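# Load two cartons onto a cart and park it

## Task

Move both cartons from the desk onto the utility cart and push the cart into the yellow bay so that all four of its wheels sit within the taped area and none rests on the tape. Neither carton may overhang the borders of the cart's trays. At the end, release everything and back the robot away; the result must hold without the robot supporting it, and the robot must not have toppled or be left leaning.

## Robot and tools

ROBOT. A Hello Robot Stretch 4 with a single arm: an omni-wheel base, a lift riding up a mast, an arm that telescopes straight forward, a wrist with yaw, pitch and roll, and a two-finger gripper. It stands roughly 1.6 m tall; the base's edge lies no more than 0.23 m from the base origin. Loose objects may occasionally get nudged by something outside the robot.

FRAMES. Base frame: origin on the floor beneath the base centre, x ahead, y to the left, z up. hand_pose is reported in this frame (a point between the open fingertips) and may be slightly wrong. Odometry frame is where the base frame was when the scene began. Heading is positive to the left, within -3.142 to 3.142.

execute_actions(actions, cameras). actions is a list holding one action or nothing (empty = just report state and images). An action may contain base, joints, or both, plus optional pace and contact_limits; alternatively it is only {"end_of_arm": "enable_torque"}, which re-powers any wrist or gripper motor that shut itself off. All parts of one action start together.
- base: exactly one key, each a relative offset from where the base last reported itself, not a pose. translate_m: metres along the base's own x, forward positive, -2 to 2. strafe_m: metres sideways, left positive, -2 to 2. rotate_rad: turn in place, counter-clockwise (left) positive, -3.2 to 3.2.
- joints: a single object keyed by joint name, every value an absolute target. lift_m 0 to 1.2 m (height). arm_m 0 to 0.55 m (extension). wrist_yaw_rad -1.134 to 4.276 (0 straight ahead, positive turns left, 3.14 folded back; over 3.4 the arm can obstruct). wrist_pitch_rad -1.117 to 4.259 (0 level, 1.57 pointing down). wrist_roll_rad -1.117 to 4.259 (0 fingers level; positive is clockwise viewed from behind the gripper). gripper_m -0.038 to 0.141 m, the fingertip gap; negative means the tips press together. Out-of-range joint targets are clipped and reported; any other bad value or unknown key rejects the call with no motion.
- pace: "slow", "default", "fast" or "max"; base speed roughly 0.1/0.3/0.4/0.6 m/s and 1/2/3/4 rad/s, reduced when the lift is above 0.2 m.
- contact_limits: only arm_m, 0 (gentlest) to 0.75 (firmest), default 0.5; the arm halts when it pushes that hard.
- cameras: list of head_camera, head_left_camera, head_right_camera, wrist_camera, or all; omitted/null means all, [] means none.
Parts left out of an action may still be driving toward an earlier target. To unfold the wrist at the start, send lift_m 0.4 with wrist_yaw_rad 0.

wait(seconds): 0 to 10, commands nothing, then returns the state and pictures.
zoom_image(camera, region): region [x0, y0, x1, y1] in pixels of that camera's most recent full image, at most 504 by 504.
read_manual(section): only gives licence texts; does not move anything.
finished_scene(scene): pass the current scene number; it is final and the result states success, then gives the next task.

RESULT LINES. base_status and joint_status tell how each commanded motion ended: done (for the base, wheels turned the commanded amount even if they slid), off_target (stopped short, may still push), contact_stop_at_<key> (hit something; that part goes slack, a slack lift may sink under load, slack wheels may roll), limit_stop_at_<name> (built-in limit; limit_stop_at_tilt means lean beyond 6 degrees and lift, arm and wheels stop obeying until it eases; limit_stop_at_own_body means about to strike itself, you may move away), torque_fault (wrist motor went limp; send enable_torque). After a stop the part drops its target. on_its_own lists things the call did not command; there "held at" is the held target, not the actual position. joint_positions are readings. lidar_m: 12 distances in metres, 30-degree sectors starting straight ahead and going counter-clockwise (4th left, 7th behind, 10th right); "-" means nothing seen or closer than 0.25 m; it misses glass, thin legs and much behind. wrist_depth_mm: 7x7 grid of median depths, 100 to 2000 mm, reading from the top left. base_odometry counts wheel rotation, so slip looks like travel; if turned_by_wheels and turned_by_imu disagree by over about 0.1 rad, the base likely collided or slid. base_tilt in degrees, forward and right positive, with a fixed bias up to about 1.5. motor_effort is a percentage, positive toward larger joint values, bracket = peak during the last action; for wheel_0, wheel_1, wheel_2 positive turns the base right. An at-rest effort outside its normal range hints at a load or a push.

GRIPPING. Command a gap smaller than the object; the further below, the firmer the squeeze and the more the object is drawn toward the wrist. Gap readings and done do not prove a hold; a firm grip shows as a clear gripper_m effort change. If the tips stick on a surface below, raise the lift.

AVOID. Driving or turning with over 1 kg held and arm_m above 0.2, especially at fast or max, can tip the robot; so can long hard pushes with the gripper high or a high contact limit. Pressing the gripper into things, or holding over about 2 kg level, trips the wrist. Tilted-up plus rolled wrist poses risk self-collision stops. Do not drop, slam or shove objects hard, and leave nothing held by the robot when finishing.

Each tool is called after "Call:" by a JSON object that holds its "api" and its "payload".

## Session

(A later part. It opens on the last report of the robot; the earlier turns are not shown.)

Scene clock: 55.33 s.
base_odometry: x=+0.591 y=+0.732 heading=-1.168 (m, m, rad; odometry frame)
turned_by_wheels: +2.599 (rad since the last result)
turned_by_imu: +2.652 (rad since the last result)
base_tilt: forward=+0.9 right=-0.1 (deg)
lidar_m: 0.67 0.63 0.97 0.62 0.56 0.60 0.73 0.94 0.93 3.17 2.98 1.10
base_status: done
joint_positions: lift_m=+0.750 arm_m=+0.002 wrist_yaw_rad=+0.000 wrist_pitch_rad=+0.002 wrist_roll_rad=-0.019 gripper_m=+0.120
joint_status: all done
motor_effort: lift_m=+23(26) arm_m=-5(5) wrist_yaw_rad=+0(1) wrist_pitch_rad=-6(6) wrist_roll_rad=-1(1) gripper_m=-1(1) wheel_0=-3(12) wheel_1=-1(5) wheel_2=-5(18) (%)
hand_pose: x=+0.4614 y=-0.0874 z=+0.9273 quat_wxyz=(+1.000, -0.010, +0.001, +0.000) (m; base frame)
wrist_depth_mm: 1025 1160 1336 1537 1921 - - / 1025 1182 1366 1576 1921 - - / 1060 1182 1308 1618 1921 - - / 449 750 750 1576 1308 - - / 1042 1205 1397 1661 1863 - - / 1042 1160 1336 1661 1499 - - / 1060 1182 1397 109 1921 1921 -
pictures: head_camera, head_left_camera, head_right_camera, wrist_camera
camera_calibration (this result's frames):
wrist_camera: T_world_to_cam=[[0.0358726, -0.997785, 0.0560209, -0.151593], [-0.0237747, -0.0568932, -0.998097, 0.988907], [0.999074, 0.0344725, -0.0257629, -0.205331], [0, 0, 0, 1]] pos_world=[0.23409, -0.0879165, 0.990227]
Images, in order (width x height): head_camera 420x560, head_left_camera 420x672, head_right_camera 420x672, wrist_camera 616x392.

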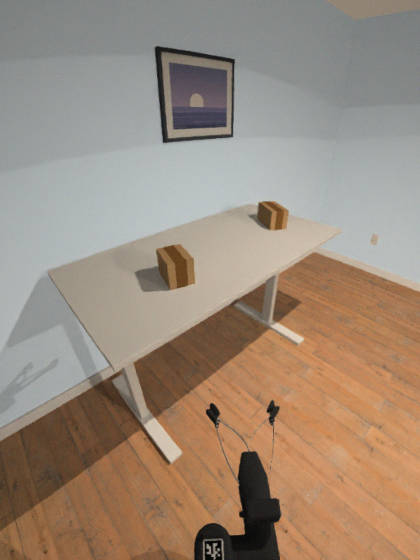

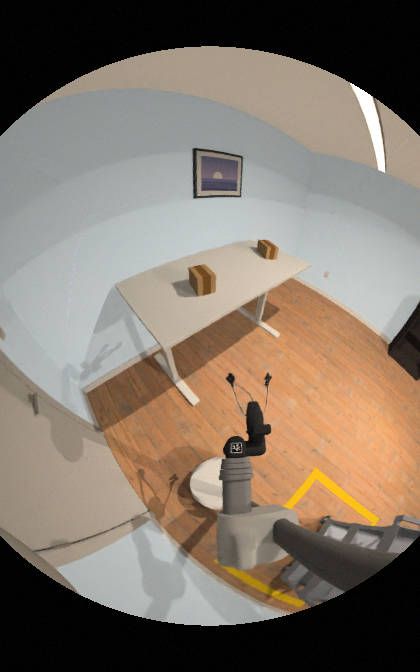

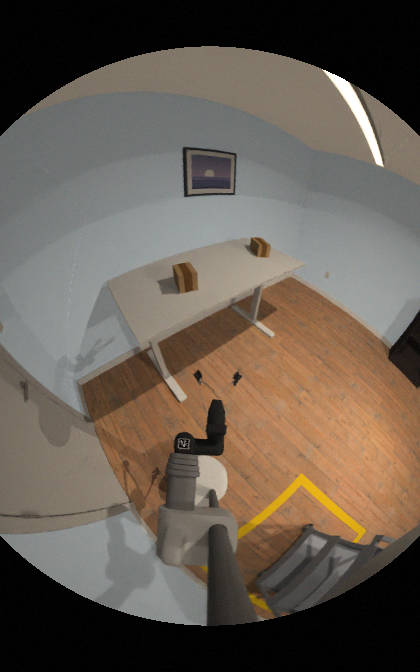

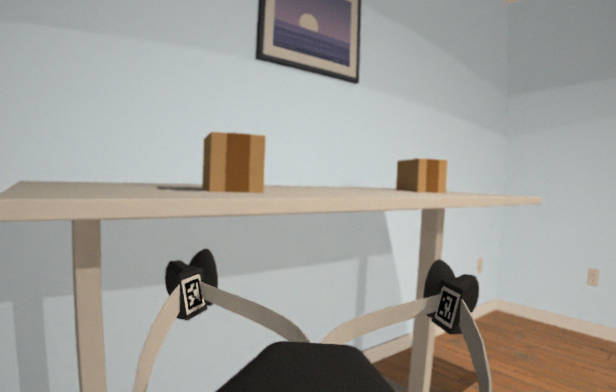

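Call:
{"api": "execute_actions", "payload": {"actions": [{"base":{"rotate_rad":0.345},"joints":{"lift_m":0.86,"gripper_m":0.141}}], "cameras": []}}

Call:
{"api": "execute_actions", "payload": {"actions": [{"base":{"strafe_m":-0.155}}]}}

Scene clock: 58.50 s.
base_odometry: x=+0.591 y=+0.732 heading=-0.824 (m, m, rad; odometry frame)
turned_by_wheels: +0.344 (rad since the last result)
turned_by_imu: +0.351 (rad since the last result)
base_tilt: forward=+0.8 right=-0.1 (deg)
lidar_m: 0.63 1.39 0.72 0.57 0.57 0.65 0.95 0.93 3.02 2.98 1.52 0.76
base_status: done
joint_positions: lift_m=+0.860 arm_m=+0.002 wrist_yaw_rad=+0.000 wrist_pitch_rad=+0.002 wrist_roll_rad=-0.019 gripper_m=+0.141
joint_status: all done
motor_effort: lift_m=+24(24) arm_m=-5(5) wrist_yaw_rad=+0(1) wrist_pitch_rad=-5(5) wrist_roll_rad=+0(0) gripper_m=-1(1) wheel_0=-5(9) wheel_1=-4(11) wheel_2=-4(7) (%)
hand_pose: x=+0.4614 y=-0.0874 z=+1.0372 quat_wxyz=(+1.000, -0.010, +0.001, +0.000) (m; base frame)
wrist_depth_mm: 1025 1098 1182 1255 1336 1464 1618 / 1042 1118 1160 1255 1366 1464 1618 / 1042 1098 1182 1281 1366 1499 1661 / 1060 1138 1205 1281 1336 1499 1618 / 1060 1118 699 732 707 778 798 / 1078 1098 427 466 508 206 1708 / 1098 1138 1205 109 1464 1537 1708
pictures: none
No camera images: the call's "cameras" was empty. Leave "cameras" out to get every camera's image.

Scene clock: 60.23 s.
base_odometry: x=+0.477 y=+0.627 heading=-0.824 (m, m, rad; odometry frame)
turned_by_wheels: +0.000 (rad since the last result)
turned_by_imu: +0.001 (rad since the last result)
base_tilt: forward=+0.8 right=-0.1 (deg)
lidar_m: 0.65 0.65 0.90 0.72 0.73 0.83 0.89 0.85 2.94 2.79 1.66 0.81
base_status: done
joint_positions: lift_m=+0.860 arm_m=+0.002 wrist_yaw_rad=+0.000 wrist_pitch_rad=+0.002 wrist_roll_rad=-0.019 gripper_m=+0.141
joint_status: not commanded
motor_effort: lift_m=+24(24) arm_m=-5(5) wrist_yaw_rad=+0(0) wrist_pitch_rad=-6(6) wrist_roll_rad=-1(2) gripper_m=+0(1) wheel_0=+3(12) wheel_1=+0(8) wheel_2=+0(3) (%)
hand_pose: x=+0.4614 y=-0.0874 z=+1.0372 quat_wxyz=(+1.000, -0.010, +0.001, +0.000) (m; base frame)
wrist_depth_mm: 1060 1138 1229 1336 1397 1537 1661 / 1078 1160 1255 1308 1430 1576 1708 / 1078 1160 1255 1336 1464 1537 1756 / 1098 1160 1255 1308 1464 1576 1708 / 1118 668 691 715 759 778 788 / 1118 452 492 517 580 206 1255 / 1118 1182 1281 109 1499 1618 1499
pictures: head_camera, head_left_camera, head_right_camera, wrist_camera
camera_calibration (this result's frames):
wrist_camera: T_world_to_cam=[[0.0356765, -0.997792, 0.056021, -0.15772], [-0.0237858, -0.0568886, -0.998097, 1.09868], [0.99908, 0.0342761, -0.0257628, -0.202495], [0, 0, 0, 1]] pos_world=[0.234069, -0.0879285, 1.10021]
Images, in order (width x height): head_camera 420x560, head_left_camera 420x672, head_right_camera 420x672, wrist_camera 616x392.

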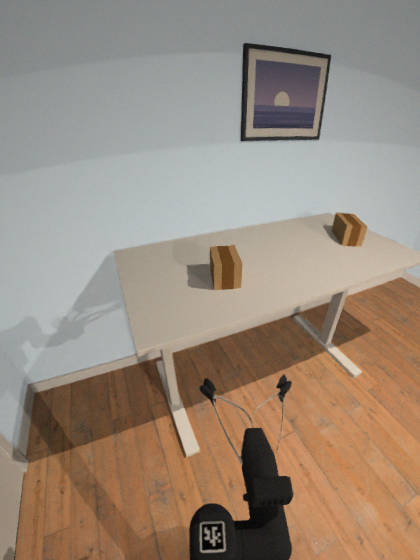

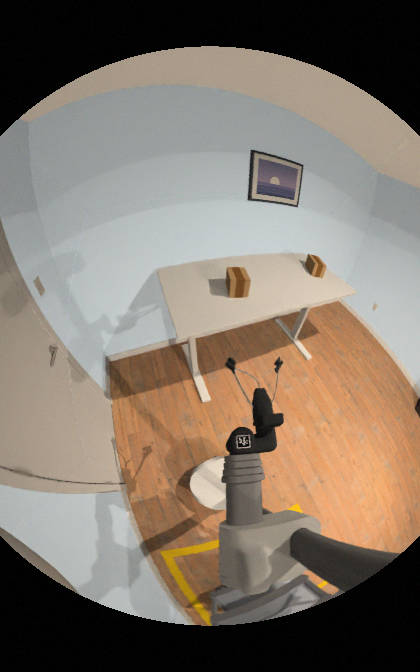

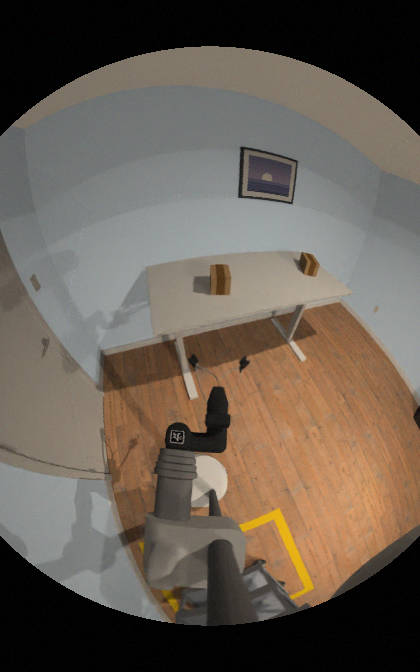

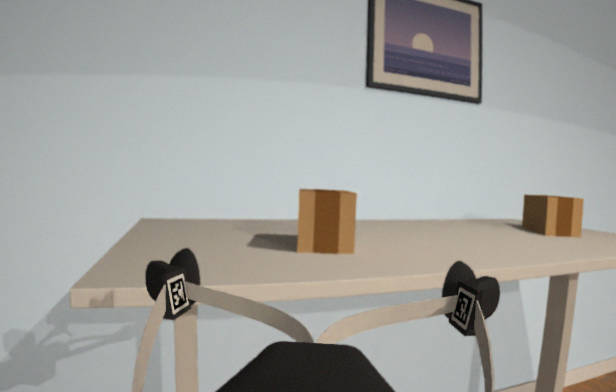

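Call:
{"api": "execute_actions", "payload": {"actions": [{"base":{"translate_m":0.25},"joints":{"lift_m":0.88,"arm_m":0.15}}], "cameras": ["wrist_camera","head_camera"]}}

Scene clock: 63.13 s.
base_odometry: x=+0.647 y=+0.444 heading=-0.824 (m, m, rad; odometry frame)
turned_by_wheels: +0.000 (rad since the last result)
turned_by_imu: +0.000 (rad since the last result)
base_tilt: forward=+0.8 right=-0.1 (deg)
lidar_m: 0.42 0.41 0.95 0.81 0.79 0.92 1.11 1.09 3.16 2.80 1.09 0.55
base_status: done
joint_positions: lift_m=+0.880 arm_m=+0.149 wrist_yaw_rad=+0.000 wrist_pitch_rad=+0.002 wrist_roll_rad=-0.019 gripper_m=+0.141
joint_status: all done
motor_effort: lift_m=+23(23) arm_m=+5(6) wrist_yaw_rad=+0(1) wrist_pitch_rad=-5(6) wrist_roll_rad=-3(2) gripper_m=-3(1) wheel_0=+4(11) wheel_1=+3(3) wheel_2=-5(19) (%)
hand_pose: x=+0.6086 y=-0.0874 z=+1.0573 quat_wxyz=(+1.000, -0.010, +0.001, +0.000) (m; base frame)
wrist_depth_mm: 768 809 878 931 991 1078 1182 / 778 820 891 931 1025 1098 1205 / 778 831 891 946 1025 1118 1229 / 788 842 891 960 1025 1138 1229 / 699 732 778 324 647 878 891 / 410 392 384 325 327 206 473 / 304 301 327 109 327 322 338
pictures: head_camera, wrist_camera
camera_calibration (this result's frames):
wrist_camera: T_world_to_cam=[[0.035718, -0.99779, 0.0560248, -0.164109], [-0.023674, -0.0568896, -0.9981, 1.12214], [0.999081, 0.0343238, -0.0256537, -0.349093], [0, 0, 0, 1]] pos_world=[0.3812, -0.0879256, 1.12025]
Images, in order (width x height): head_camera 420x560, wrist_camera 616x392.

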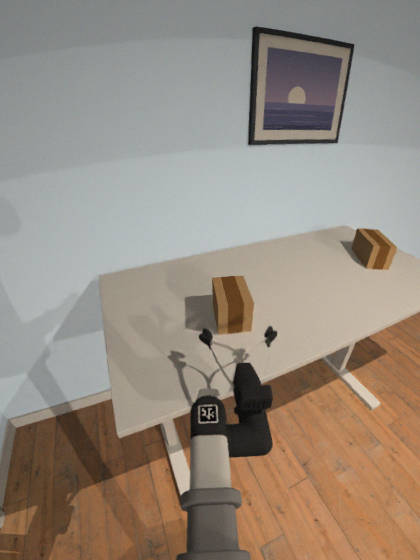

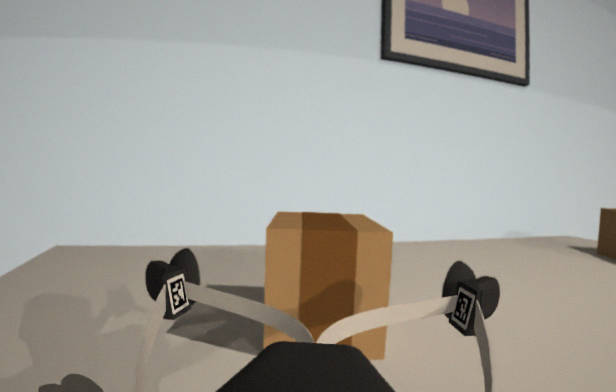

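Call:
{"api": "execute_actions", "payload": {"actions": [{"base":{"strafe_m":-0.005},"joints":{"arm_m":0.30},"pace":"slow","contact_limits":{"arm_m":0.2}}], "cameras": ["wrist_camera","head_camera"]}}

Scene clock: 66.27 s.
base_odometry: x=+0.644 y=+0.441 heading=-0.824 (m, m, rad; odometry frame)
turned_by_wheels: +0.000 (rad since the last result)
turned_by_imu: +0.000 (rad since the last result)
base_tilt: forward=+0.8 right=-0.1 (deg)
lidar_m: 0.42 0.41 0.95 0.80 0.79 0.93 1.12 1.09 3.17 2.80 1.08 0.54
base_status: done
joint_positions: lift_m=+0.880 arm_m=+0.299 wrist_yaw_rad=+0.000 wrist_pitch_rad=+0.002 wrist_roll_rad=-0.019 gripper_m=+0.141
joint_status: all done
motor_effort: lift_m=+23(23) arm_m=+6(5) wrist_yaw_rad=+0(0) wrist_pitch_rad=-5(5) wrist_roll_rad=-2(2) gripper_m=+1(0) wheel_0=+5(8) wheel_1=-6(6) wheel_2=+0(2) (%)
contact_limits: arm_m 0.2
hand_pose: x=+0.7584 y=-0.0874 z=+1.0573 quat_wxyz=(+1.000, -0.010, +0.001, +0.000) (m; base frame)
wrist_depth_mm: 654 683 741 798 854 917 1008 / 661 699 750 798 866 946 1025 / 661 707 750 820 866 946 1042 / 668 707 759 820 878 960 1060 / 654 707 591 219 231 878 878 / 407 387 184 183 183 208 469 / 303 301 185 109 185 320 336
pictures: head_camera, wrist_camera
camera_calibration (this result's frames):
wrist_camera: T_world_to_cam=[[0.0356747, -0.997792, 0.0560248, -0.16944], [-0.0236762, -0.0568886, -0.9981, 1.12569], [0.999083, 0.0342805, -0.0256534, -0.498802], [0, 0, 0, 1]] pos_world=[0.531041, -0.0879282, 1.12025]
Images, in order (width x height): head_camera 420x560, wrist_camera 616x392.

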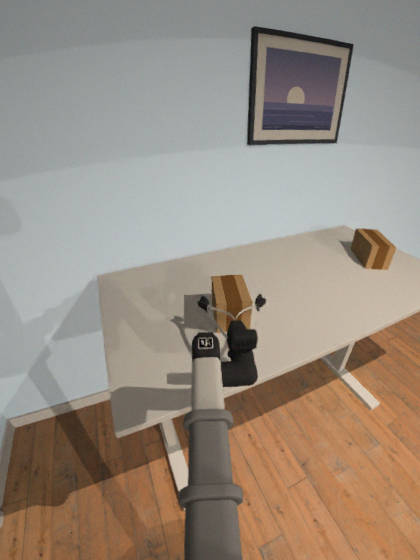

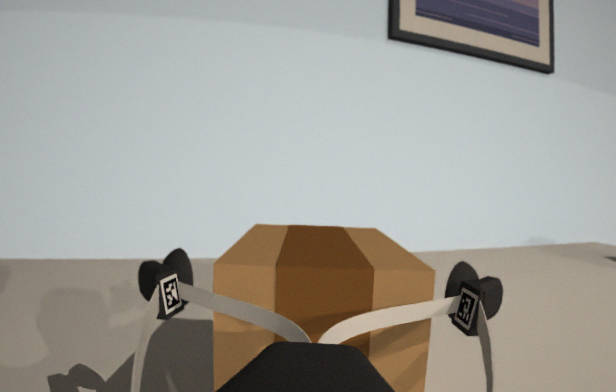

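Call:
{"api": "execute_actions", "payload": {"actions": [{"joints":{"gripper_m":0.06}}], "cameras": ["wrist_camera"]}}

Call:
{"api": "execute_actions", "payload": {"actions": [{"joints":{"lift_m":0.94},"pace":"slow"}], "cameras": ["wrist_camera","head_camera"]}}

Scene clock: 68.40 s.
base_odometry: x=+0.644 y=+0.441 heading=-0.824 (m, m, rad; odometry frame)
turned_by_wheels: +0.000 (rad since the last result)
turned_by_imu: +0.000 (rad since the last result)
base_tilt: forward=+0.8 right=-0.1 (deg)
lidar_m: 0.41 0.41 0.97 0.80 0.80 0.92 1.11 1.07 3.18 2.78 1.07 0.55
base_status: not commanded
joint_positions: lift_m=+0.880 arm_m=+0.299 wrist_yaw_rad=+0.001 wrist_pitch_rad=+0.003 wrist_roll_rad=-0.019 gripper_m=+0.060
joint_status: all done
motor_effort: lift_m=+23(23) arm_m=+4(6) wrist_yaw_rad=-1(5) wrist_pitch_rad=-7(6) wrist_roll_rad=-3(0) gripper_m=-20(21) wheel_0=+4(5) wheel_1=-6(6) wheel_2=+0(0) (%)
hand_pose: x=+0.7587 y=-0.0873 z=+1.0572 quat_wxyz=(+1.000, -0.010, +0.001, +0.000) (m; base frame)
wrist_depth_mm: 654 699 741 798 854 904 991 / 654 699 741 809 866 946 1025 / 661 707 750 820 878 960 1042 / 668 715 759 820 891 976 1042 / 654 707 303 216 267 878 878 / 404 366 173 173 173 186 462 / 301 300 174 109 175 317 334
pictures: wrist_camera
camera_calibration (this result's frames):
wrist_camera: T_world_to_cam=[[0.0362503, -0.997772, 0.0560099, -0.169706], [-0.0240675, -0.0569021, -0.99809, 1.12587], [0.999053, 0.034833, -0.0260766, -0.498628], [0, 0, 0, 1]] pos_world=[0.531404, -0.0878944, 1.12022]
Images, in order (width x height): wrist_camera 616x392.

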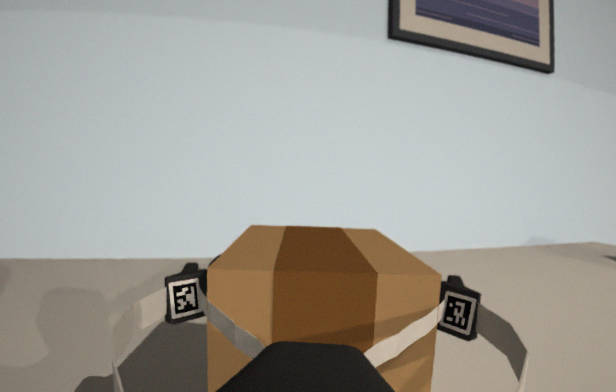

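Scene clock: 69.77 s.
base_odometry: x=+0.644 y=+0.441 heading=-0.824 (m, m, rad; odometry frame)
turned_by_wheels: +0.000 (rad since the last result)
turned_by_imu: +0.000 (rad since the last result)
base_tilt: forward=+0.9 right=-0.1 (deg)
lidar_m: 0.42 0.41 0.95 0.81 0.80 0.92 1.11 1.07 3.19 2.81 1.08 0.57
base_status: not commanded
joint_positions: lift_m=+0.939 arm_m=+0.299 wrist_yaw_rad=+0.000 wrist_pitch_rad=+0.014 wrist_roll_rad=-0.020 gripper_m=+0.060
joint_status: all done
on_its_own: wrist_pitch_rad is at rest, and its effort (-40) is outside its rest range (-23 to +23)
motor_effort: lift_m=+28(29) arm_m=+4(4) wrist_yaw_rad=+0(1) wrist_pitch_rad=-40(41) wrist_roll_rad=-1(2) gripper_m=-19(21) wheel_0=+4(4) wheel_1=-6(6) wheel_2=+0(0) (%)
hand_pose: x=+0.7587 y=-0.0874 z=+1.1134 quat_wxyz=(+1.000, -0.010, +0.007, +0.000) (m; base frame)
wrist_depth_mm: 647 691 741 788 831 904 991 / 654 699 741 809 854 946 1025 / 661 699 750 809 866 946 1042 / 668 707 768 820 878 960 1042 / 676 715 768 820 878 946 1042 / 521 473 173 173 175 186 591 / 392 389 168 109 170 410 433
pictures: head_camera, wrist_camera
camera_calibration (this result's frames):
wrist_camera: T_world_to_cam=[[0.0366066, -0.997771, 0.0557884, -0.172965], [-0.0358418, -0.0571007, -0.997725, 1.19051], [0.998687, 0.0345238, -0.0378521, -0.483741], [0, 0, 0, 1]] pos_world=[0.532108, -0.0879001, 1.17914]
Images, in order (width x height): head_camera 420x560, wrist_camera 616x392.

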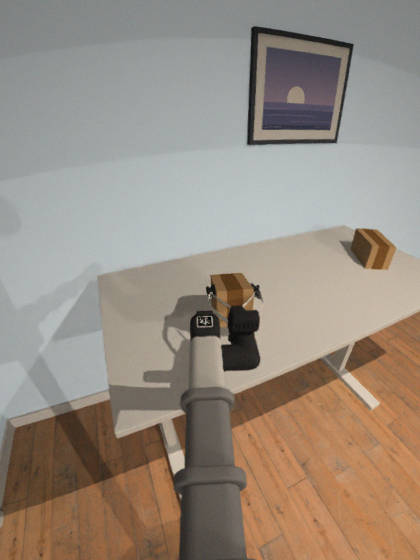

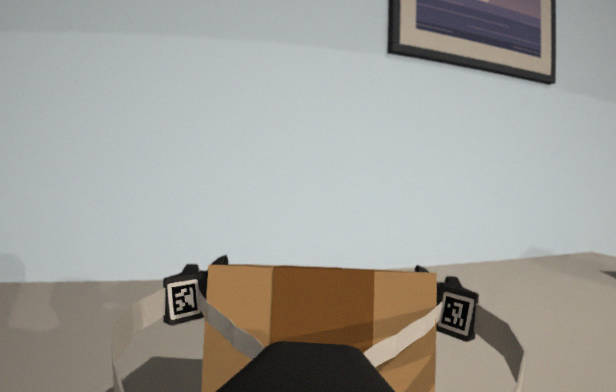

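Call:
{"api": "execute_actions", "payload": {"actions": [{"joints":{"lift_m":0.885},"pace":"slow"}], "cameras": ["wrist_camera"]}}

Call:
{"api": "execute_actions", "payload": {"actions": [{"joints":{"gripper_m":0.02}}], "cameras": ["wrist_camera"]}}

Call:
{"api": "execute_actions", "payload": {"actions": [{"joints":{"lift_m":0.96},"pace":"slow"}], "cameras": ["wrist_camera","head_camera"]}}

Scene clock: 71.83 s.
base_odometry: x=+0.644 y=+0.441 heading=-0.824 (m, m, rad; odometry frame)
turned_by_wheels: +0.000 (rad since the last result)
turned_by_imu: +0.000 (rad since the last result)
base_tilt: forward=+0.8 right=-0.1 (deg)
lidar_m: 0.44 0.42 0.94 0.81 0.79 0.92 1.12 1.07 3.17 2.78 1.06 0.55
base_status: not commanded
joint_positions: lift_m=+0.885 arm_m=+0.299 wrist_yaw_rad=+0.000 wrist_pitch_rad=+0.001 wrist_roll_rad=-0.019 gripper_m=+0.060
joint_status: all done
motor_effort: lift_m=+16(29) arm_m=+4(4) wrist_yaw_rad=+1(1) wrist_pitch_rad=-2(41) wrist_roll_rad=-6(4) gripper_m=-19(21) wheel_0=+4(4) wheel_1=-6(6) wheel_2=+0(0) (%)
hand_pose: x=+0.7587 y=-0.0875 z=+1.0632 quat_wxyz=(+1.000, -0.009, +0.001, +0.000) (m; base frame)
wrist_depth_mm: 647 691 732 798 842 917 1008 / 654 699 750 798 866 946 1025 / 661 707 750 809 878 946 1042 / 668 707 759 809 891 960 1060 / 654 699 691 236 298 904 917 / 424 382 173 173 174 186 484 / 314 310 174 109 176 330 349
pictures: wrist_camera
camera_calibration (this result's frames):
wrist_camera: T_world_to_cam=[[0.0352533, -0.997852, 0.0552162, -0.168711], [-0.0228269, -0.0560402, -0.998168, 1.13105], [0.999118, 0.0339283, -0.0247535, -0.499918], [0, 0, 0, 1]] pos_world=[0.531243, -0.0880035, 1.12592]
Images, in order (width x height): wrist_camera 616x392.

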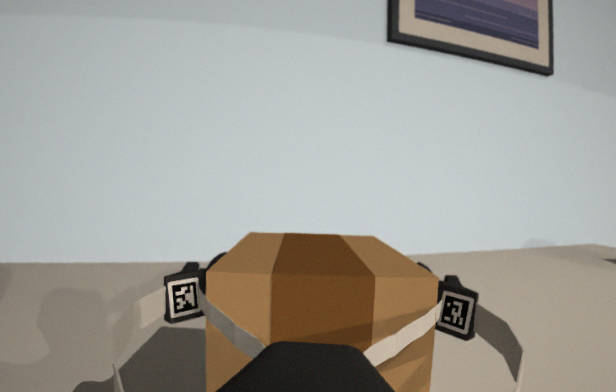

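Scene clock: 73.03 s.
base_odometry: x=+0.644 y=+0.441 heading=-0.824 (m, m, rad; odometry frame)
turned_by_wheels: +0.000 (rad since the last result)
turned_by_imu: +0.000 (rad since the last result)
base_tilt: forward=+0.8 right=+0.0 (deg)
lidar_m: 0.43 0.41 0.96 0.82 0.79 0.93 1.11 1.07 3.16 2.82 1.07 0.55
base_status: not commanded
joint_positions: lift_m=+0.885 arm_m=+0.299 wrist_yaw_rad=+0.001 wrist_pitch_rad=+0.005 wrist_roll_rad=-0.019 gripper_m=+0.021
joint_status: all done
motor_effort: lift_m=+17(17) arm_m=+4(4) wrist_yaw_rad=-3(3) wrist_pitch_rad=-14(13) wrist_roll_rad=-3(3) gripper_m=-30(28) wheel_0=+4(4) wheel_1=-6(6) wheel_2=+0(0) (%)
hand_pose: x=+0.7588 y=-0.0871 z=+1.0621 quat_wxyz=(+1.000, -0.009, +0.002, +0.001) (m; base frame)
wrist_depth_mm: 647 691 741 788 854 917 991 / 654 699 750 809 866 946 1042 / 668 707 750 820 878 946 1042 / 668 715 759 820 878 976 1042 / 661 699 668 235 289 866 878 / 413 174 162 163 163 172 477 / 297 306 164 109 163 320 -
pictures: wrist_camera
camera_calibration (this result's frames):
wrist_camera: T_world_to_cam=[[0.0368073, -0.997803, 0.0550807, -0.169293], [-0.0262933, -0.0560659, -0.998081, 1.1325], [0.998976, 0.0352884, -0.0282992, -0.496083], [0, 0, 0, 1]] pos_world=[0.531584, -0.0879206, 1.12561]
Images, in order (width x height): wrist_camera 616x392.

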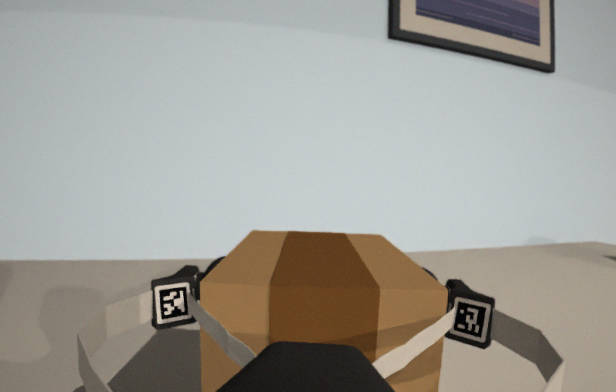

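Scene clock: 74.53 s.
base_odometry: x=+0.644 y=+0.441 heading=-0.824 (m, m, rad; odometry frame)
turned_by_wheels: +0.000 (rad since the last result)
turned_by_imu: +0.000 (rad since the last result)
base_tilt: forward=+0.8 right=-0.1 (deg)
lidar_m: 0.42 0.42 0.96 0.82 0.80 0.91 1.11 1.08 3.18 2.79 1.08 0.55
base_status: not commanded
joint_positions: lift_m=+0.959 arm_m=+0.299 wrist_yaw_rad=+0.000 wrist_pitch_rad=+0.014 wrist_roll_rad=-0.019 gripper_m=+0.021
joint_status: all done
on_its_own: wrist_pitch_rad is at rest, and its effort (-40) is outside its rest range (-23 to +23)
motor_effort: lift_m=+28(29) arm_m=+4(4) wrist_yaw_rad=-1(3) wrist_pitch_rad=-40(43) wrist_roll_rad=-1(3) gripper_m=-28(29) wheel_0=+4(4) wheel_1=-6(6) wheel_2=+0(0) (%)
hand_pose: x=+0.7587 y=-0.0873 z=+1.1335 quat_wxyz=(+1.000, -0.010, +0.007, +0.000) (m; base frame)
wrist_depth_mm: 647 691 732 788 831 904 1008 / 654 699 741 798 854 931 1008 / 661 707 750 809 878 946 1025 / 668 707 759 809 891 976 1042 / 676 723 750 296 878 960 1025 / 574 174 163 163 163 171 647 / 415 427 161 109 161 442 -
pictures: head_camera, wrist_camera
camera_calibration (this result's frames):
wrist_camera: T_world_to_cam=[[0.0367094, -0.997783, 0.0555147, -0.173819], [-0.0354723, -0.0568181, -0.997754, 1.21034], [0.998696, 0.0346577, -0.0374794, -0.483413], [0, 0, 0, 1]] pos_world=[0.532098, -0.0879102, 1.19915]
Images, in order (width x height): head_camera 420x560, wrist_camera 616x392.

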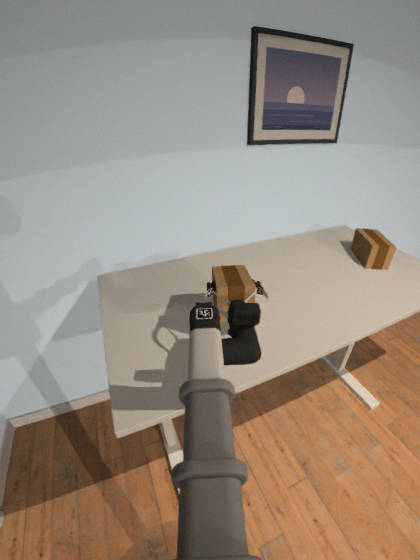

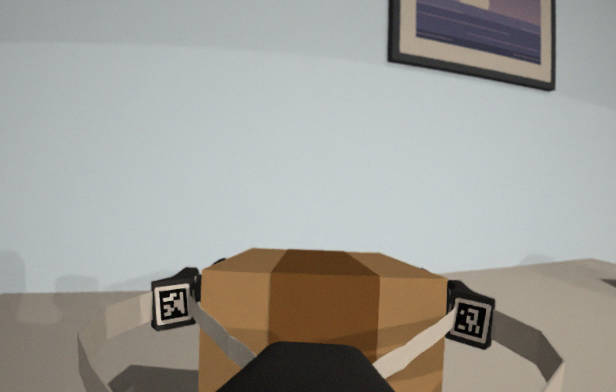

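Call:
{"api": "execute_actions", "payload": {"actions": [{"base":{"translate_m":-0.2},"joints":{"arm_m":0.01,"lift_m":1.0}}], "cameras": []}}

Call:
{"api": "execute_actions", "payload": {"actions": [{"base":{"rotate_rad":-2.5},"pace":"slow"}]}}

Scene clock: 80.40 s.
base_odometry: x=+0.508 y=+0.587 heading=-0.824 (m, m, rad; odometry frame)
turned_by_wheels: +0.000 (rad since the last result)
turned_by_imu: +0.000 (rad since the last result)
base_tilt: forward=+0.9 right=-0.1 (deg)
lidar_m: 0.51 0.62 0.92 0.73 0.74 0.85 0.93 0.89 2.99 2.80 1.53 0.76
base_status: done
joint_positions: lift_m=+0.999 arm_m=+0.011 wrist_yaw_rad=+0.000 wrist_pitch_rad=+0.014 wrist_roll_rad=-0.019 gripper_m=+0.021
joint_status: all done
on_its_own: wrist_pitch_rad is at rest, and its effort (-40) is outside its rest range (-23 to +23)
motor_effort: lift_m=+28(30) arm_m=-5(6) wrist_yaw_rad=+1(2) wrist_pitch_rad=-40(41) wrist_roll_rad=-1(1) gripper_m=-27(29) wheel_0=-4(9) wheel_1=-4(1) wheel_2=+5(14) (%)
hand_pose: x=+0.4702 y=-0.0875 z=+1.1735 quat_wxyz=(+1.000, -0.010, +0.007, +0.000) (m; base frame)
wrist_depth_mm: 1025 1098 1160 1255 1336 1430 1618 / 1042 1078 1182 1255 1336 1464 1618 / 1042 1098 1160 1255 1366 1464 1618 / 1060 1138 1205 1281 1397 1537 1708 / 1060 1118 1160 296 1308 1366 1042 / 1078 174 163 163 163 172 768 / 1078 508 161 109 161 569 -
pictures: none
No camera images: the call's "cameras" was empty. Leave "cameras" out to get every camera's image.

Scene clock: 84.20 s.
base_odometry: x=+0.508 y=+0.587 heading=+2.960 (m, m, rad; odometry frame)
turned_by_wheels: -2.499 (rad since the last result)
turned_by_imu: -2.550 (rad since the last result)
base_tilt: forward=+0.8 right=-0.1 (deg)
lidar_m: 0.48 3.05 2.79 1.24 0.71 0.58 1.41 0.86 0.74 0.76 0.91 0.90
base_status: done
joint_positions: lift_m=+0.999 arm_m=+0.011 wrist_yaw_rad=+0.000 wrist_pitch_rad=+0.014 wrist_roll_rad=-0.019 gripper_m=+0.021
joint_status: not commanded
on_its_own: wrist_pitch_rad is at rest, and its effort (-40) is outside its rest range (-23 to +23)
motor_effort: lift_m=+27(27) arm_m=-5(5) wrist_yaw_rad=+0(3) wrist_pitch_rad=-40(41) wrist_roll_rad=+1(1) gripper_m=-29(28) wheel_0=+4(9) wheel_1=+5(1) wheel_2=+6(10) (%)
hand_pose: x=+0.4702 y=-0.0874 z=+1.1735 quat_wxyz=(+1.000, -0.010, +0.007, +0.000) (m; base frame)
wrist_depth_mm: - - - - - - - / - - - - - - - / - - - - - - - / - - - - - - - / - - - 296 - - - / - 175 163 163 163 172 1756 / - - 161 109 161 831 -
pictures: head_camera, head_left_camera, head_right_camera, wrist_camera
camera_calibration (this result's frames):
wrist_camera: T_world_to_cam=[[0.0362716, -0.997796, 0.0555706, -0.16544], [-0.0356046, -0.0568622, -0.997747, 1.24008], [0.998708, 0.0342114, -0.0375886, -0.193734], [0, 0, 0, 1]] pos_world=[0.243637, -0.087934, 1.23919]
Images, in order (width x height): head_camera 420x560, head_left_camera 420x672, head_right_camera 420x672, wrist_camera 616x392.

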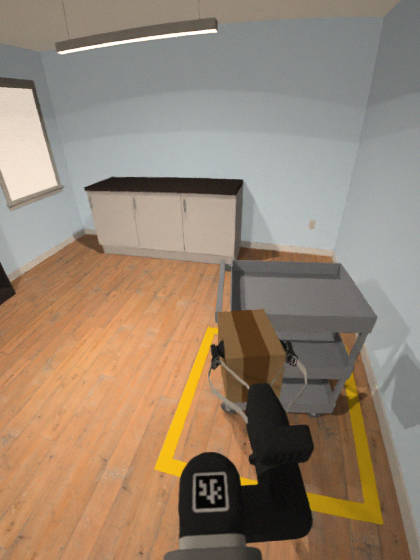

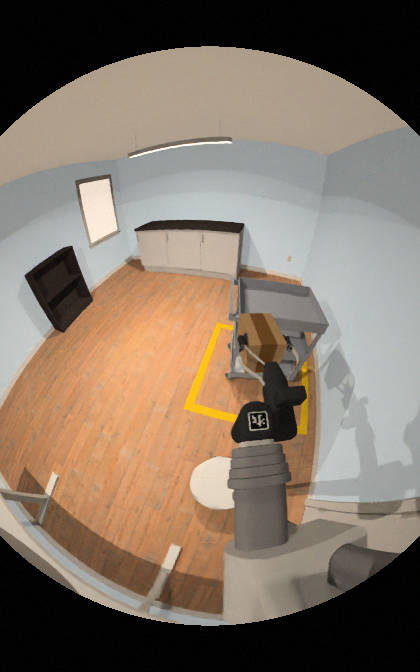

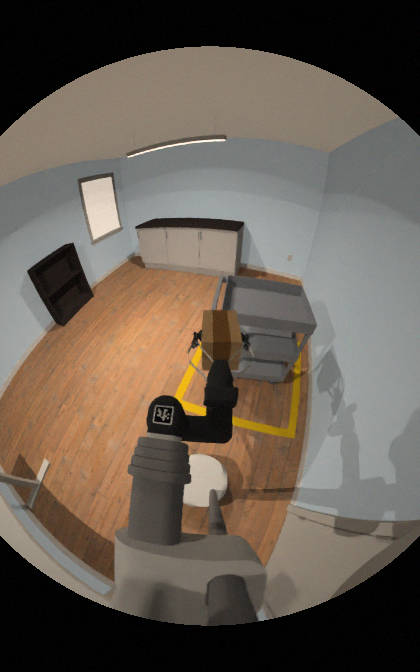

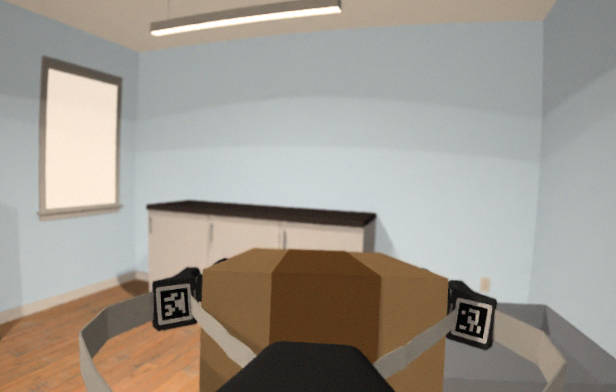

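Call:
{"api": "execute_actions", "payload": {"actions": [{"base":{"rotate_rad":-0.1},"pace":"slow"}], "cameras": []}}

Call:
{"api": "execute_actions", "payload": {"actions": [{"base":{"strafe_m":-0.34}}], "cameras": []}}

Call:
{"api": "execute_actions", "payload": {"actions": [{"base":{"translate_m":0.5},"joints":{"lift_m":0.9}}]}}

Scene clock: 86.43 s.
base_odometry: x=+0.508 y=+0.587 heading=+2.861 (m, m, rad; odometry frame)
turned_by_wheels: -0.099 (rad since the last result)
turned_by_imu: -0.101 (rad since the last result)
base_tilt: forward=+0.9 right=-0.1 (deg)
lidar_m: 0.49 2.98 2.79 1.53 0.77 0.61 0.62 0.93 0.73 0.76 0.85 0.93
base_status: done
joint_positions: lift_m=+0.999 arm_m=+0.011 wrist_yaw_rad=+0.000 wrist_pitch_rad=+0.014 wrist_roll_rad=-0.019 gripper_m=+0.021
joint_status: not commanded
on_its_own: wrist_pitch_rad is at rest, and its effort (-41) is outside its rest range (-23 to +23)
motor_effort: lift_m=+27(27) arm_m=-5(5) wrist_yaw_rad=+1(2) wrist_pitch_rad=-41(41) wrist_roll_rad=+1(1) gripper_m=-30(28) wheel_0=+5(8) wheel_1=+3(9) wheel_2=+5(9) (%)
hand_pose: x=+0.4702 y=-0.0875 z=+1.1735 quat_wxyz=(+1.000, -0.010, +0.007, +0.000) (m; base frame)
wrist_depth_mm: - - - - - - 1661 / - - - - - - 1618 / - - - - - - 1661 / - - - - - - 1618 / - - - 296 - - 1618 / - 173 163 163 163 172 1499 / - - 161 109 161 820 -
pictures: none
No camera images: the call's "cameras" was empty. Leave "cameras" out to get every camera's image.

Scene clock: 88.90 s.
base_odometry: x=+0.602 y=+0.914 heading=+2.861 (m, m, rad; odometry frame)
turned_by_wheels: +0.000 (rad since the last result)
turned_by_imu: +0.003 (rad since the last result)
base_tilt: forward=+0.9 right=-0.1 (deg)
lidar_m: 0.50 0.93 3.10 1.69 0.82 0.76 0.92 0.51 0.43 0.42 0.48 0.78
base_status: done
joint_positions: lift_m=+0.999 arm_m=+0.011 wrist_yaw_rad=+0.000 wrist_pitch_rad=+0.014 wrist_roll_rad=-0.019 gripper_m=+0.021
joint_status: not commanded
on_its_own: wrist_pitch_rad is at rest, and its effort (-38) is outside its rest range (-23 to +23)
motor_effort: lift_m=+26(27) arm_m=-4(5) wrist_yaw_rad=+0(2) wrist_pitch_rad=-38(39) wrist_roll_rad=-1(1) gripper_m=-27(27) wheel_0=+2(12) wheel_1=-2(12) wheel_2=+0(6) (%)
hand_pose: x=+0.4702 y=-0.0874 z=+1.1736 quat_wxyz=(+1.000, -0.010, +0.007, +0.000) (m; base frame)
wrist_depth_mm: - - - - - 1756 917 / - - - - - 1756 917 / - - - - - 1708 917 / - - - - - 1661 891 / - - - 296 - 1618 878 / - 174 163 163 163 172 831 / - 699 161 109 161 1308 -
pictures: none
No camera images: the call's "cameras" was empty. Leave "cameras" out to get every camera's image.

Scene clock: 92.03 s.
base_odometry: x=+0.122 y=+1.052 heading=+2.861 (m, m, rad; odometry frame)
turned_by_wheels: +0.000 (rad since the last result)
turned_by_imu: -0.001 (rad since the last result)
base_tilt: forward=+0.9 right=-0.1 (deg)
lidar_m: 0.38 0.40 2.89 3.19 1.41 1.20 1.19 0.66 0.52 0.50 0.59 0.39
base_status: done
joint_positions: lift_m=+0.900 arm_m=+0.011 wrist_yaw_rad=+0.000 wrist_pitch_rad=+0.014 wrist_roll_rad=-0.019 gripper_m=+0.021
joint_status: all done
on_its_own: wrist_pitch_rad is at rest, and its effort (-38) is outside its rest range (-23 to +23)
motor_effort: lift_m=+21(24) arm_m=-5(5) wrist_yaw_rad=+0(0) wrist_pitch_rad=-38(42) wrist_roll_rad=-2(2) gripper_m=-29(29) wheel_0=+3(9) wheel_1=+4(9) wheel_2=-3(11) (%)
hand_pose: x=+0.4702 y=-0.0874 z=+1.0741 quat_wxyz=(+1.000, -0.010, +0.007, +0.000) (m; base frame)
wrist_depth_mm: - - - - - - 1118 / - - - - - - 1138 / - - - - - - 1138 / - - - - - - 1118 / - - - 296 - - 1078 / - 174 163 163 163 172 1025 / 525 609 161 109 161 1397 -
pictures: head_camera, head_left_camera, head_right_camera, wrist_camera
camera_calibration (this result's frames):
wrist_camera: T_world_to_cam=[[0.0363504, -0.997793, 0.0555707, -0.159927], [-0.0356005, -0.0568651, -0.997747, 1.14086], [0.998705, 0.0342901, -0.037589, -0.197437], [0, 0, 0, 1]] pos_world=[0.24361, -0.0879291, 1.13975]
Images, in order (width x height): head_camera 420x560, head_left_camera 420x672, head_right_camera 420x672, wrist_camera 616x392.

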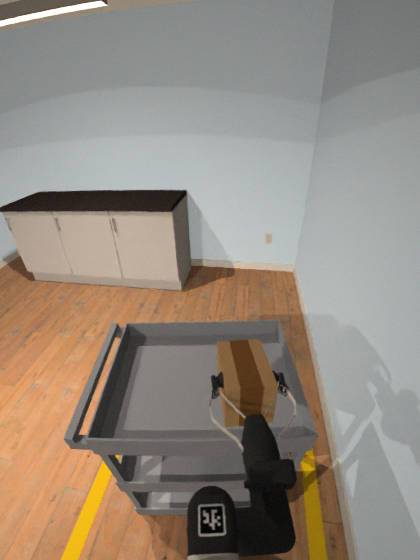

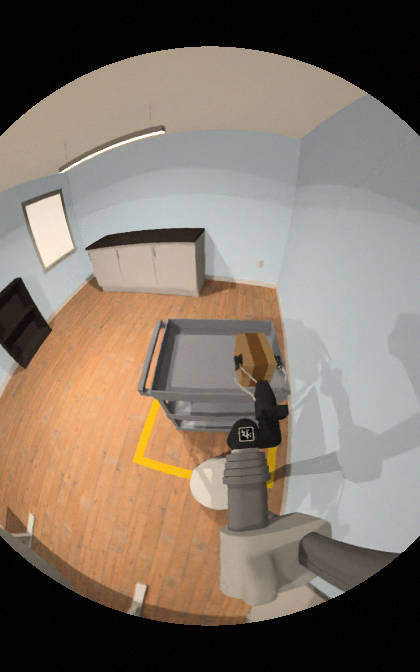

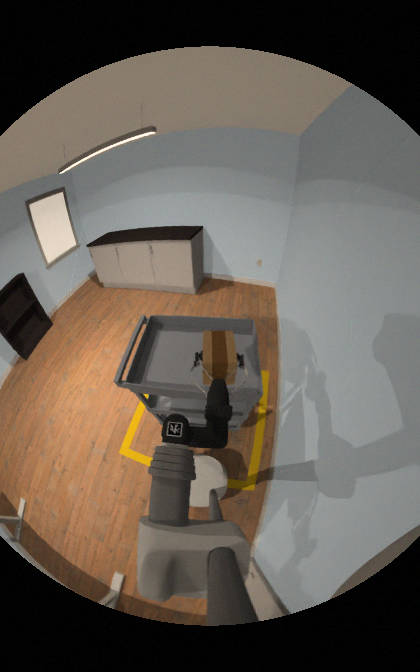

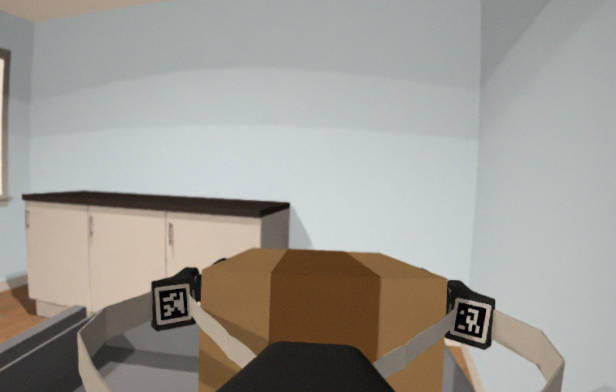

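Call:
{"api": "execute_actions", "payload": {"actions": [{"joints":{"arm_m":0.14},"pace":"slow"}], "cameras": []}}

Call:
{"api": "execute_actions", "payload": {"actions": [{"joints":{"wrist_pitch_rad":0.3},"pace":"slow"}], "cameras": ["head_camera","wrist_camera"]}}

Call:
{"api": "execute_actions", "payload": {"actions": [{"joints":{"lift_m":0.86},"pace":"slow"}], "cameras": ["head_camera","wrist_camera"]}}

Scene clock: 96.00 s.
base_odometry: x=+0.122 y=+1.052 heading=+2.861 (m, m, rad; odometry frame)
turned_by_wheels: +0.000 (rad since the last result)
turned_by_imu: +0.000 (rad since the last result)
base_tilt: forward=+0.8 right=-0.1 (deg)
lidar_m: 0.39 0.41 2.89 3.18 1.43 1.17 1.19 0.66 0.53 0.52 0.58 0.40
base_status: not commanded
joint_positions: lift_m=+0.900 arm_m=+0.139 wrist_yaw_rad=+0.000 wrist_pitch_rad=+0.014 wrist_roll_rad=-0.019 gripper_m=+0.021
joint_status: all done
on_its_own: wrist_pitch_rad is at rest, and its effort (-38) is outside its rest range (-23 to +23)
motor_effort: lift_m=+21(20) arm_m=+5(4) wrist_yaw_rad=+0(0) wrist_pitch_rad=-38(38) wrist_roll_rad=-1(2) gripper_m=-27(29) wheel_0=+3(3) wheel_1=+4(4) wheel_2=-3(3) (%)
hand_pose: x=+0.5985 y=-0.0874 z=+1.0741 quat_wxyz=(+1.000, -0.010, +0.007, +0.000) (m; base frame)
wrist_depth_mm: - - - - - - 1182 / - - - - - - 1182 / - - - - - - 1182 / - - - - - - 1182 / - - 1921 296 - - 1138 / - 174 163 163 163 172 1078 / 521 521 161 109 161 1618 -
pictures: none
No camera images: the call's "cameras" was empty. Leave "cameras" out to get every camera's image.

Scene clock: 96.93 s.
base_odometry: x=+0.122 y=+1.052 heading=+2.861 (m, m, rad; odometry frame)
turned_by_wheels: +0.000 (rad since the last result)
turned_by_imu: +0.000 (rad since the last result)
base_tilt: forward=+0.9 right=-0.1 (deg)
lidar_m: 0.39 0.42 2.88 3.18 1.42 1.20 1.17 0.66 0.52 0.51 0.58 0.41
base_status: not commanded
joint_positions: lift_m=+0.900 arm_m=+0.139 wrist_yaw_rad=+0.000 wrist_pitch_rad=+0.313 wrist_roll_rad=-0.019 gripper_m=+0.021
joint_status: all done
on_its_own: wrist_pitch_rad is at rest, and its effort (-35) is outside its rest range (-23 to +23)
motor_effort: lift_m=+21(21) arm_m=+5(5) wrist_yaw_rad=+0(0) wrist_pitch_rad=-35(46) wrist_roll_rad=-1(1) gripper_m=-28(29) wheel_0=+3(3) wheel_1=+4(4) wheel_2=-3(3) (%)
hand_pose: x=+0.5846 y=-0.0874 z=+0.9894 quat_wxyz=(+0.988, -0.010, +0.156, +0.002) (m; base frame)
wrist_depth_mm: - - - - - - 1229 / - - - - - - 1229 / - - 1921 - - - 1182 / - - - - - - 1138 / 525 549 535 277 517 1537 1118 / 466 174 163 163 163 172 1025 / 382 387 162 109 161 377 -
pictures: head_camera, wrist_camera
camera_calibration (this result's frames):
wrist_camera: T_world_to_cam=[[0.0510938, -0.997793, 0.0424135, -0.154977], [-0.32763, -0.0568653, -0.943093, 1.17703], [0.943424, 0.0342903, -0.329812, 0.00659895], [0, 0, 0, 1]] pos_world=[0.387324, -0.0879291, 1.1188]
Images, in order (width x height): head_camera 420x560, wrist_camera 616x392.

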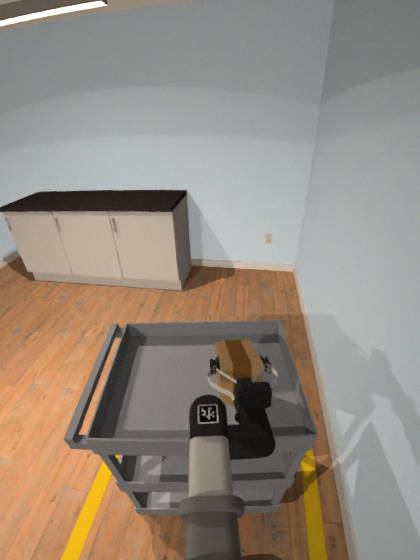

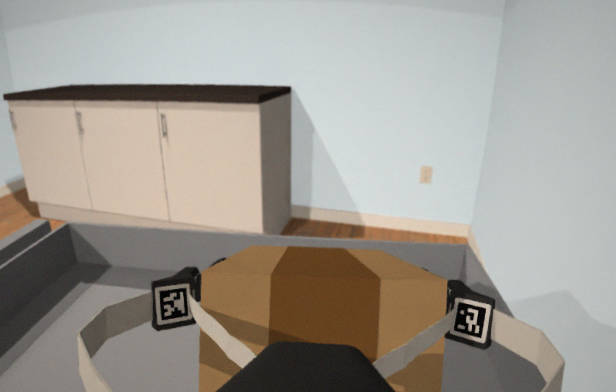

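Scene clock: 98.10 s.
base_odometry: x=+0.122 y=+1.052 heading=+2.861 (m, m, rad; odometry frame)
turned_by_wheels: +0.000 (rad since the last result)
turned_by_imu: +0.000 (rad since the last result)
base_tilt: forward=+0.8 right=-0.1 (deg)
lidar_m: 0.39 0.41 2.89 3.18 1.43 1.19 1.21 0.66 0.52 0.53 0.59 0.41
base_status: not commanded
joint_positions: lift_m=+0.860 arm_m=+0.139 wrist_yaw_rad=+0.000 wrist_pitch_rad=+0.313 wrist_roll_rad=-0.019 gripper_m=+0.021
joint_status: all done
on_its_own: wrist_pitch_rad is at rest, and its effort (-36) is outside its rest range (-23 to +23)
motor_effort: lift_m=+20(21) arm_m=+5(5) wrist_yaw_rad=+1(0) wrist_pitch_rad=-36(36) wrist_roll_rad=-4(0) gripper_m=-29(30) wheel_0=+3(3) wheel_1=+4(4) wheel_2=-3(3) (%)
hand_pose: x=+0.5845 y=-0.0874 z=+0.9494 quat_wxyz=(+0.988, -0.010, +0.156, +0.002) (m; base frame)
wrist_depth_mm: - - - - - - 1229 / - - - - - - 1205 / - - 1921 - - - 1182 / - - - - - 1863 1160 / 496 535 525 276 504 508 1098 / 407 174 163 163 163 172 960 / 334 340 162 109 161 332 -
pictures: head_camera, wrist_camera
camera_calibration (this result's frames):
wrist_camera: T_world_to_cam=[[0.051099, -0.997793, 0.0424075, -0.153279], [-0.327742, -0.0568654, -0.943054, 1.13937], [0.943384, 0.0342904, -0.329925, -0.00644402], [0, 0, 0, 1]] pos_world=[0.387332, -0.0879291, 1.07886]
Images, in order (width x height): head_camera 420x560, wrist_camera 616x392.

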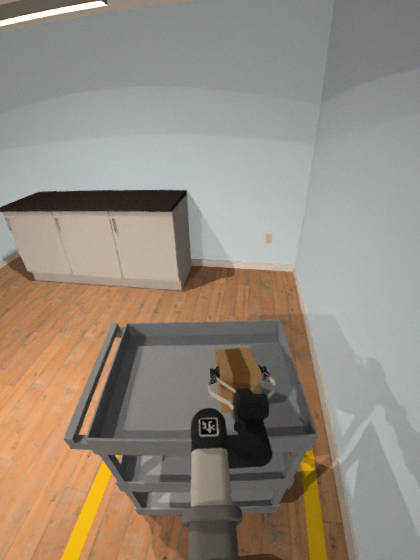

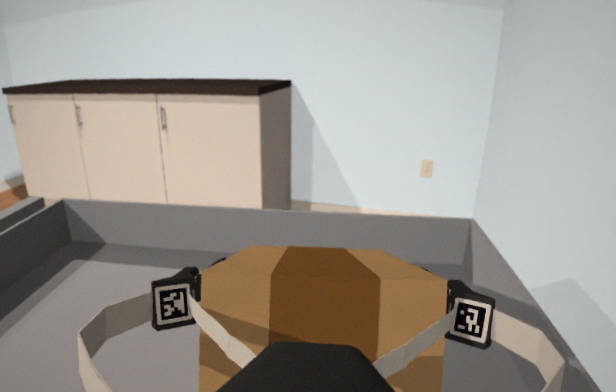

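Call:
{"api": "execute_actions", "payload": {"actions": [{"joints":{"lift_m":0.84},"pace":"slow"}], "cameras": ["wrist_camera"]}}

Call:
{"api": "execute_actions", "payload": {"actions": [{"joints":{"lift_m":0.825,"gripper_m":0.06},"pace":"slow"}], "cameras": ["wrist_camera"]}}

Scene clock: 99.37 s.
base_odometry: x=+0.122 y=+1.052 heading=+2.861 (m, m, rad; odometry frame)
turned_by_wheels: +0.000 (rad since the last result)
turned_by_imu: +0.000 (rad since the last result)
base_tilt: forward=+0.8 right=-0.1 (deg)
lidar_m: 0.39 0.40 2.90 3.19 1.43 1.18 1.19 0.64 0.53 0.52 0.60 0.40
base_status: not commanded
joint_positions: lift_m=+0.840 arm_m=+0.139 wrist_yaw_rad=+0.000 wrist_pitch_rad=+0.306 wrist_roll_rad=-0.020 gripper_m=+0.021
joint_status: all done
motor_effort: lift_m=+17(20) arm_m=+5(5) wrist_yaw_rad=+1(1) wrist_pitch_rad=-16(36) wrist_roll_rad=+0(1) gripper_m=-29(28) wheel_0=+3(3) wheel_1=+4(4) wheel_2=-3(3) (%)
hand_pose: x=+0.5852 y=-0.0875 z=+0.9317 quat_wxyz=(+0.988, -0.010, +0.152, +0.001) (m; base frame)
wrist_depth_mm: - - - - - - 1205 / - - - - - - 1229 / - - 1921 - - - 1182 / 544 539 - - - 1863 1138 / 473 512 512 245 317 488 1118 / 387 175 163 162 162 172 327 / 317 320 163 109 162 327 -
pictures: wrist_camera
camera_calibration (this result's frames):
wrist_camera: T_world_to_cam=[[0.0507778, -0.997763, 0.0434877, -0.153438], [-0.320774, -0.0575305, -0.945407, 1.12091], [0.945794, 0.0340559, -0.322978, -0.0207897], [0, 0, 0, 1]] pos_world=[0.387012, -0.0879005, 1.05967]
Images, in order (width x height): wrist_camera 616x392.

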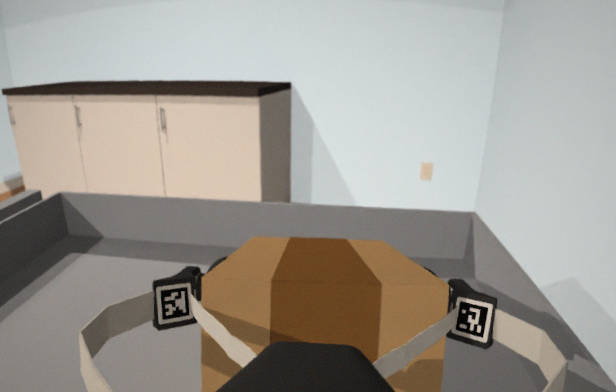

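Scene clock: 101.13 s.
base_odometry: x=+0.122 y=+1.052 heading=+2.861 (m, m, rad; odometry frame)
turned_by_wheels: +0.000 (rad since the last result)
turned_by_imu: +0.000 (rad since the last result)
base_tilt: forward=+0.8 right=-0.1 (deg)
lidar_m: 0.39 0.41 2.89 3.19 1.42 1.19 1.20 0.65 0.51 0.52 0.59 0.40
base_status: not commanded
joint_positions: lift_m=+0.825 arm_m=+0.139 wrist_yaw_rad=-0.002 wrist_pitch_rad=+0.301 wrist_roll_rad=-0.020 gripper_m=+0.060
joint_status: all done
motor_effort: lift_m=+15(18) arm_m=+5(5) wrist_yaw_rad=+6(6) wrist_pitch_rad=-1(14) wrist_roll_rad=+1(1) gripper_m=-18(28) wheel_0=+3(3) wheel_1=+4(4) wheel_2=-3(3) (%)
hand_pose: x=+0.5854 y=-0.0879 z=+0.9180 quat_wxyz=(+0.989, -0.010, +0.150, +0.001) (m; base frame)
wrist_depth_mm: - - - - - - 1205 / - - - - - - 1205 / - - 1921 - - - 1182 / 535 530 517 - - 1756 1138 / 477 488 273 222 226 455 1060 / 368 349 173 172 172 186 310 / 309 304 178 109 176 310 286
pictures: wrist_camera
camera_calibration (this result's frames):
wrist_camera: T_world_to_cam=[[0.048838, -0.997863, 0.0434183, -0.152122], [-0.316913, -0.0567052, -0.946758, 1.10704], [0.947196, 0.032478, -0.319005, -0.030011], [0, 0, 0, 1]] pos_world=[0.386692, -0.0880473, 1.04513]
Images, in order (width x height): wrist_camera 616x392.

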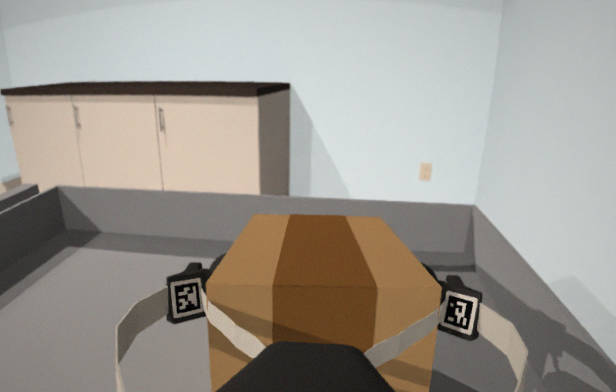

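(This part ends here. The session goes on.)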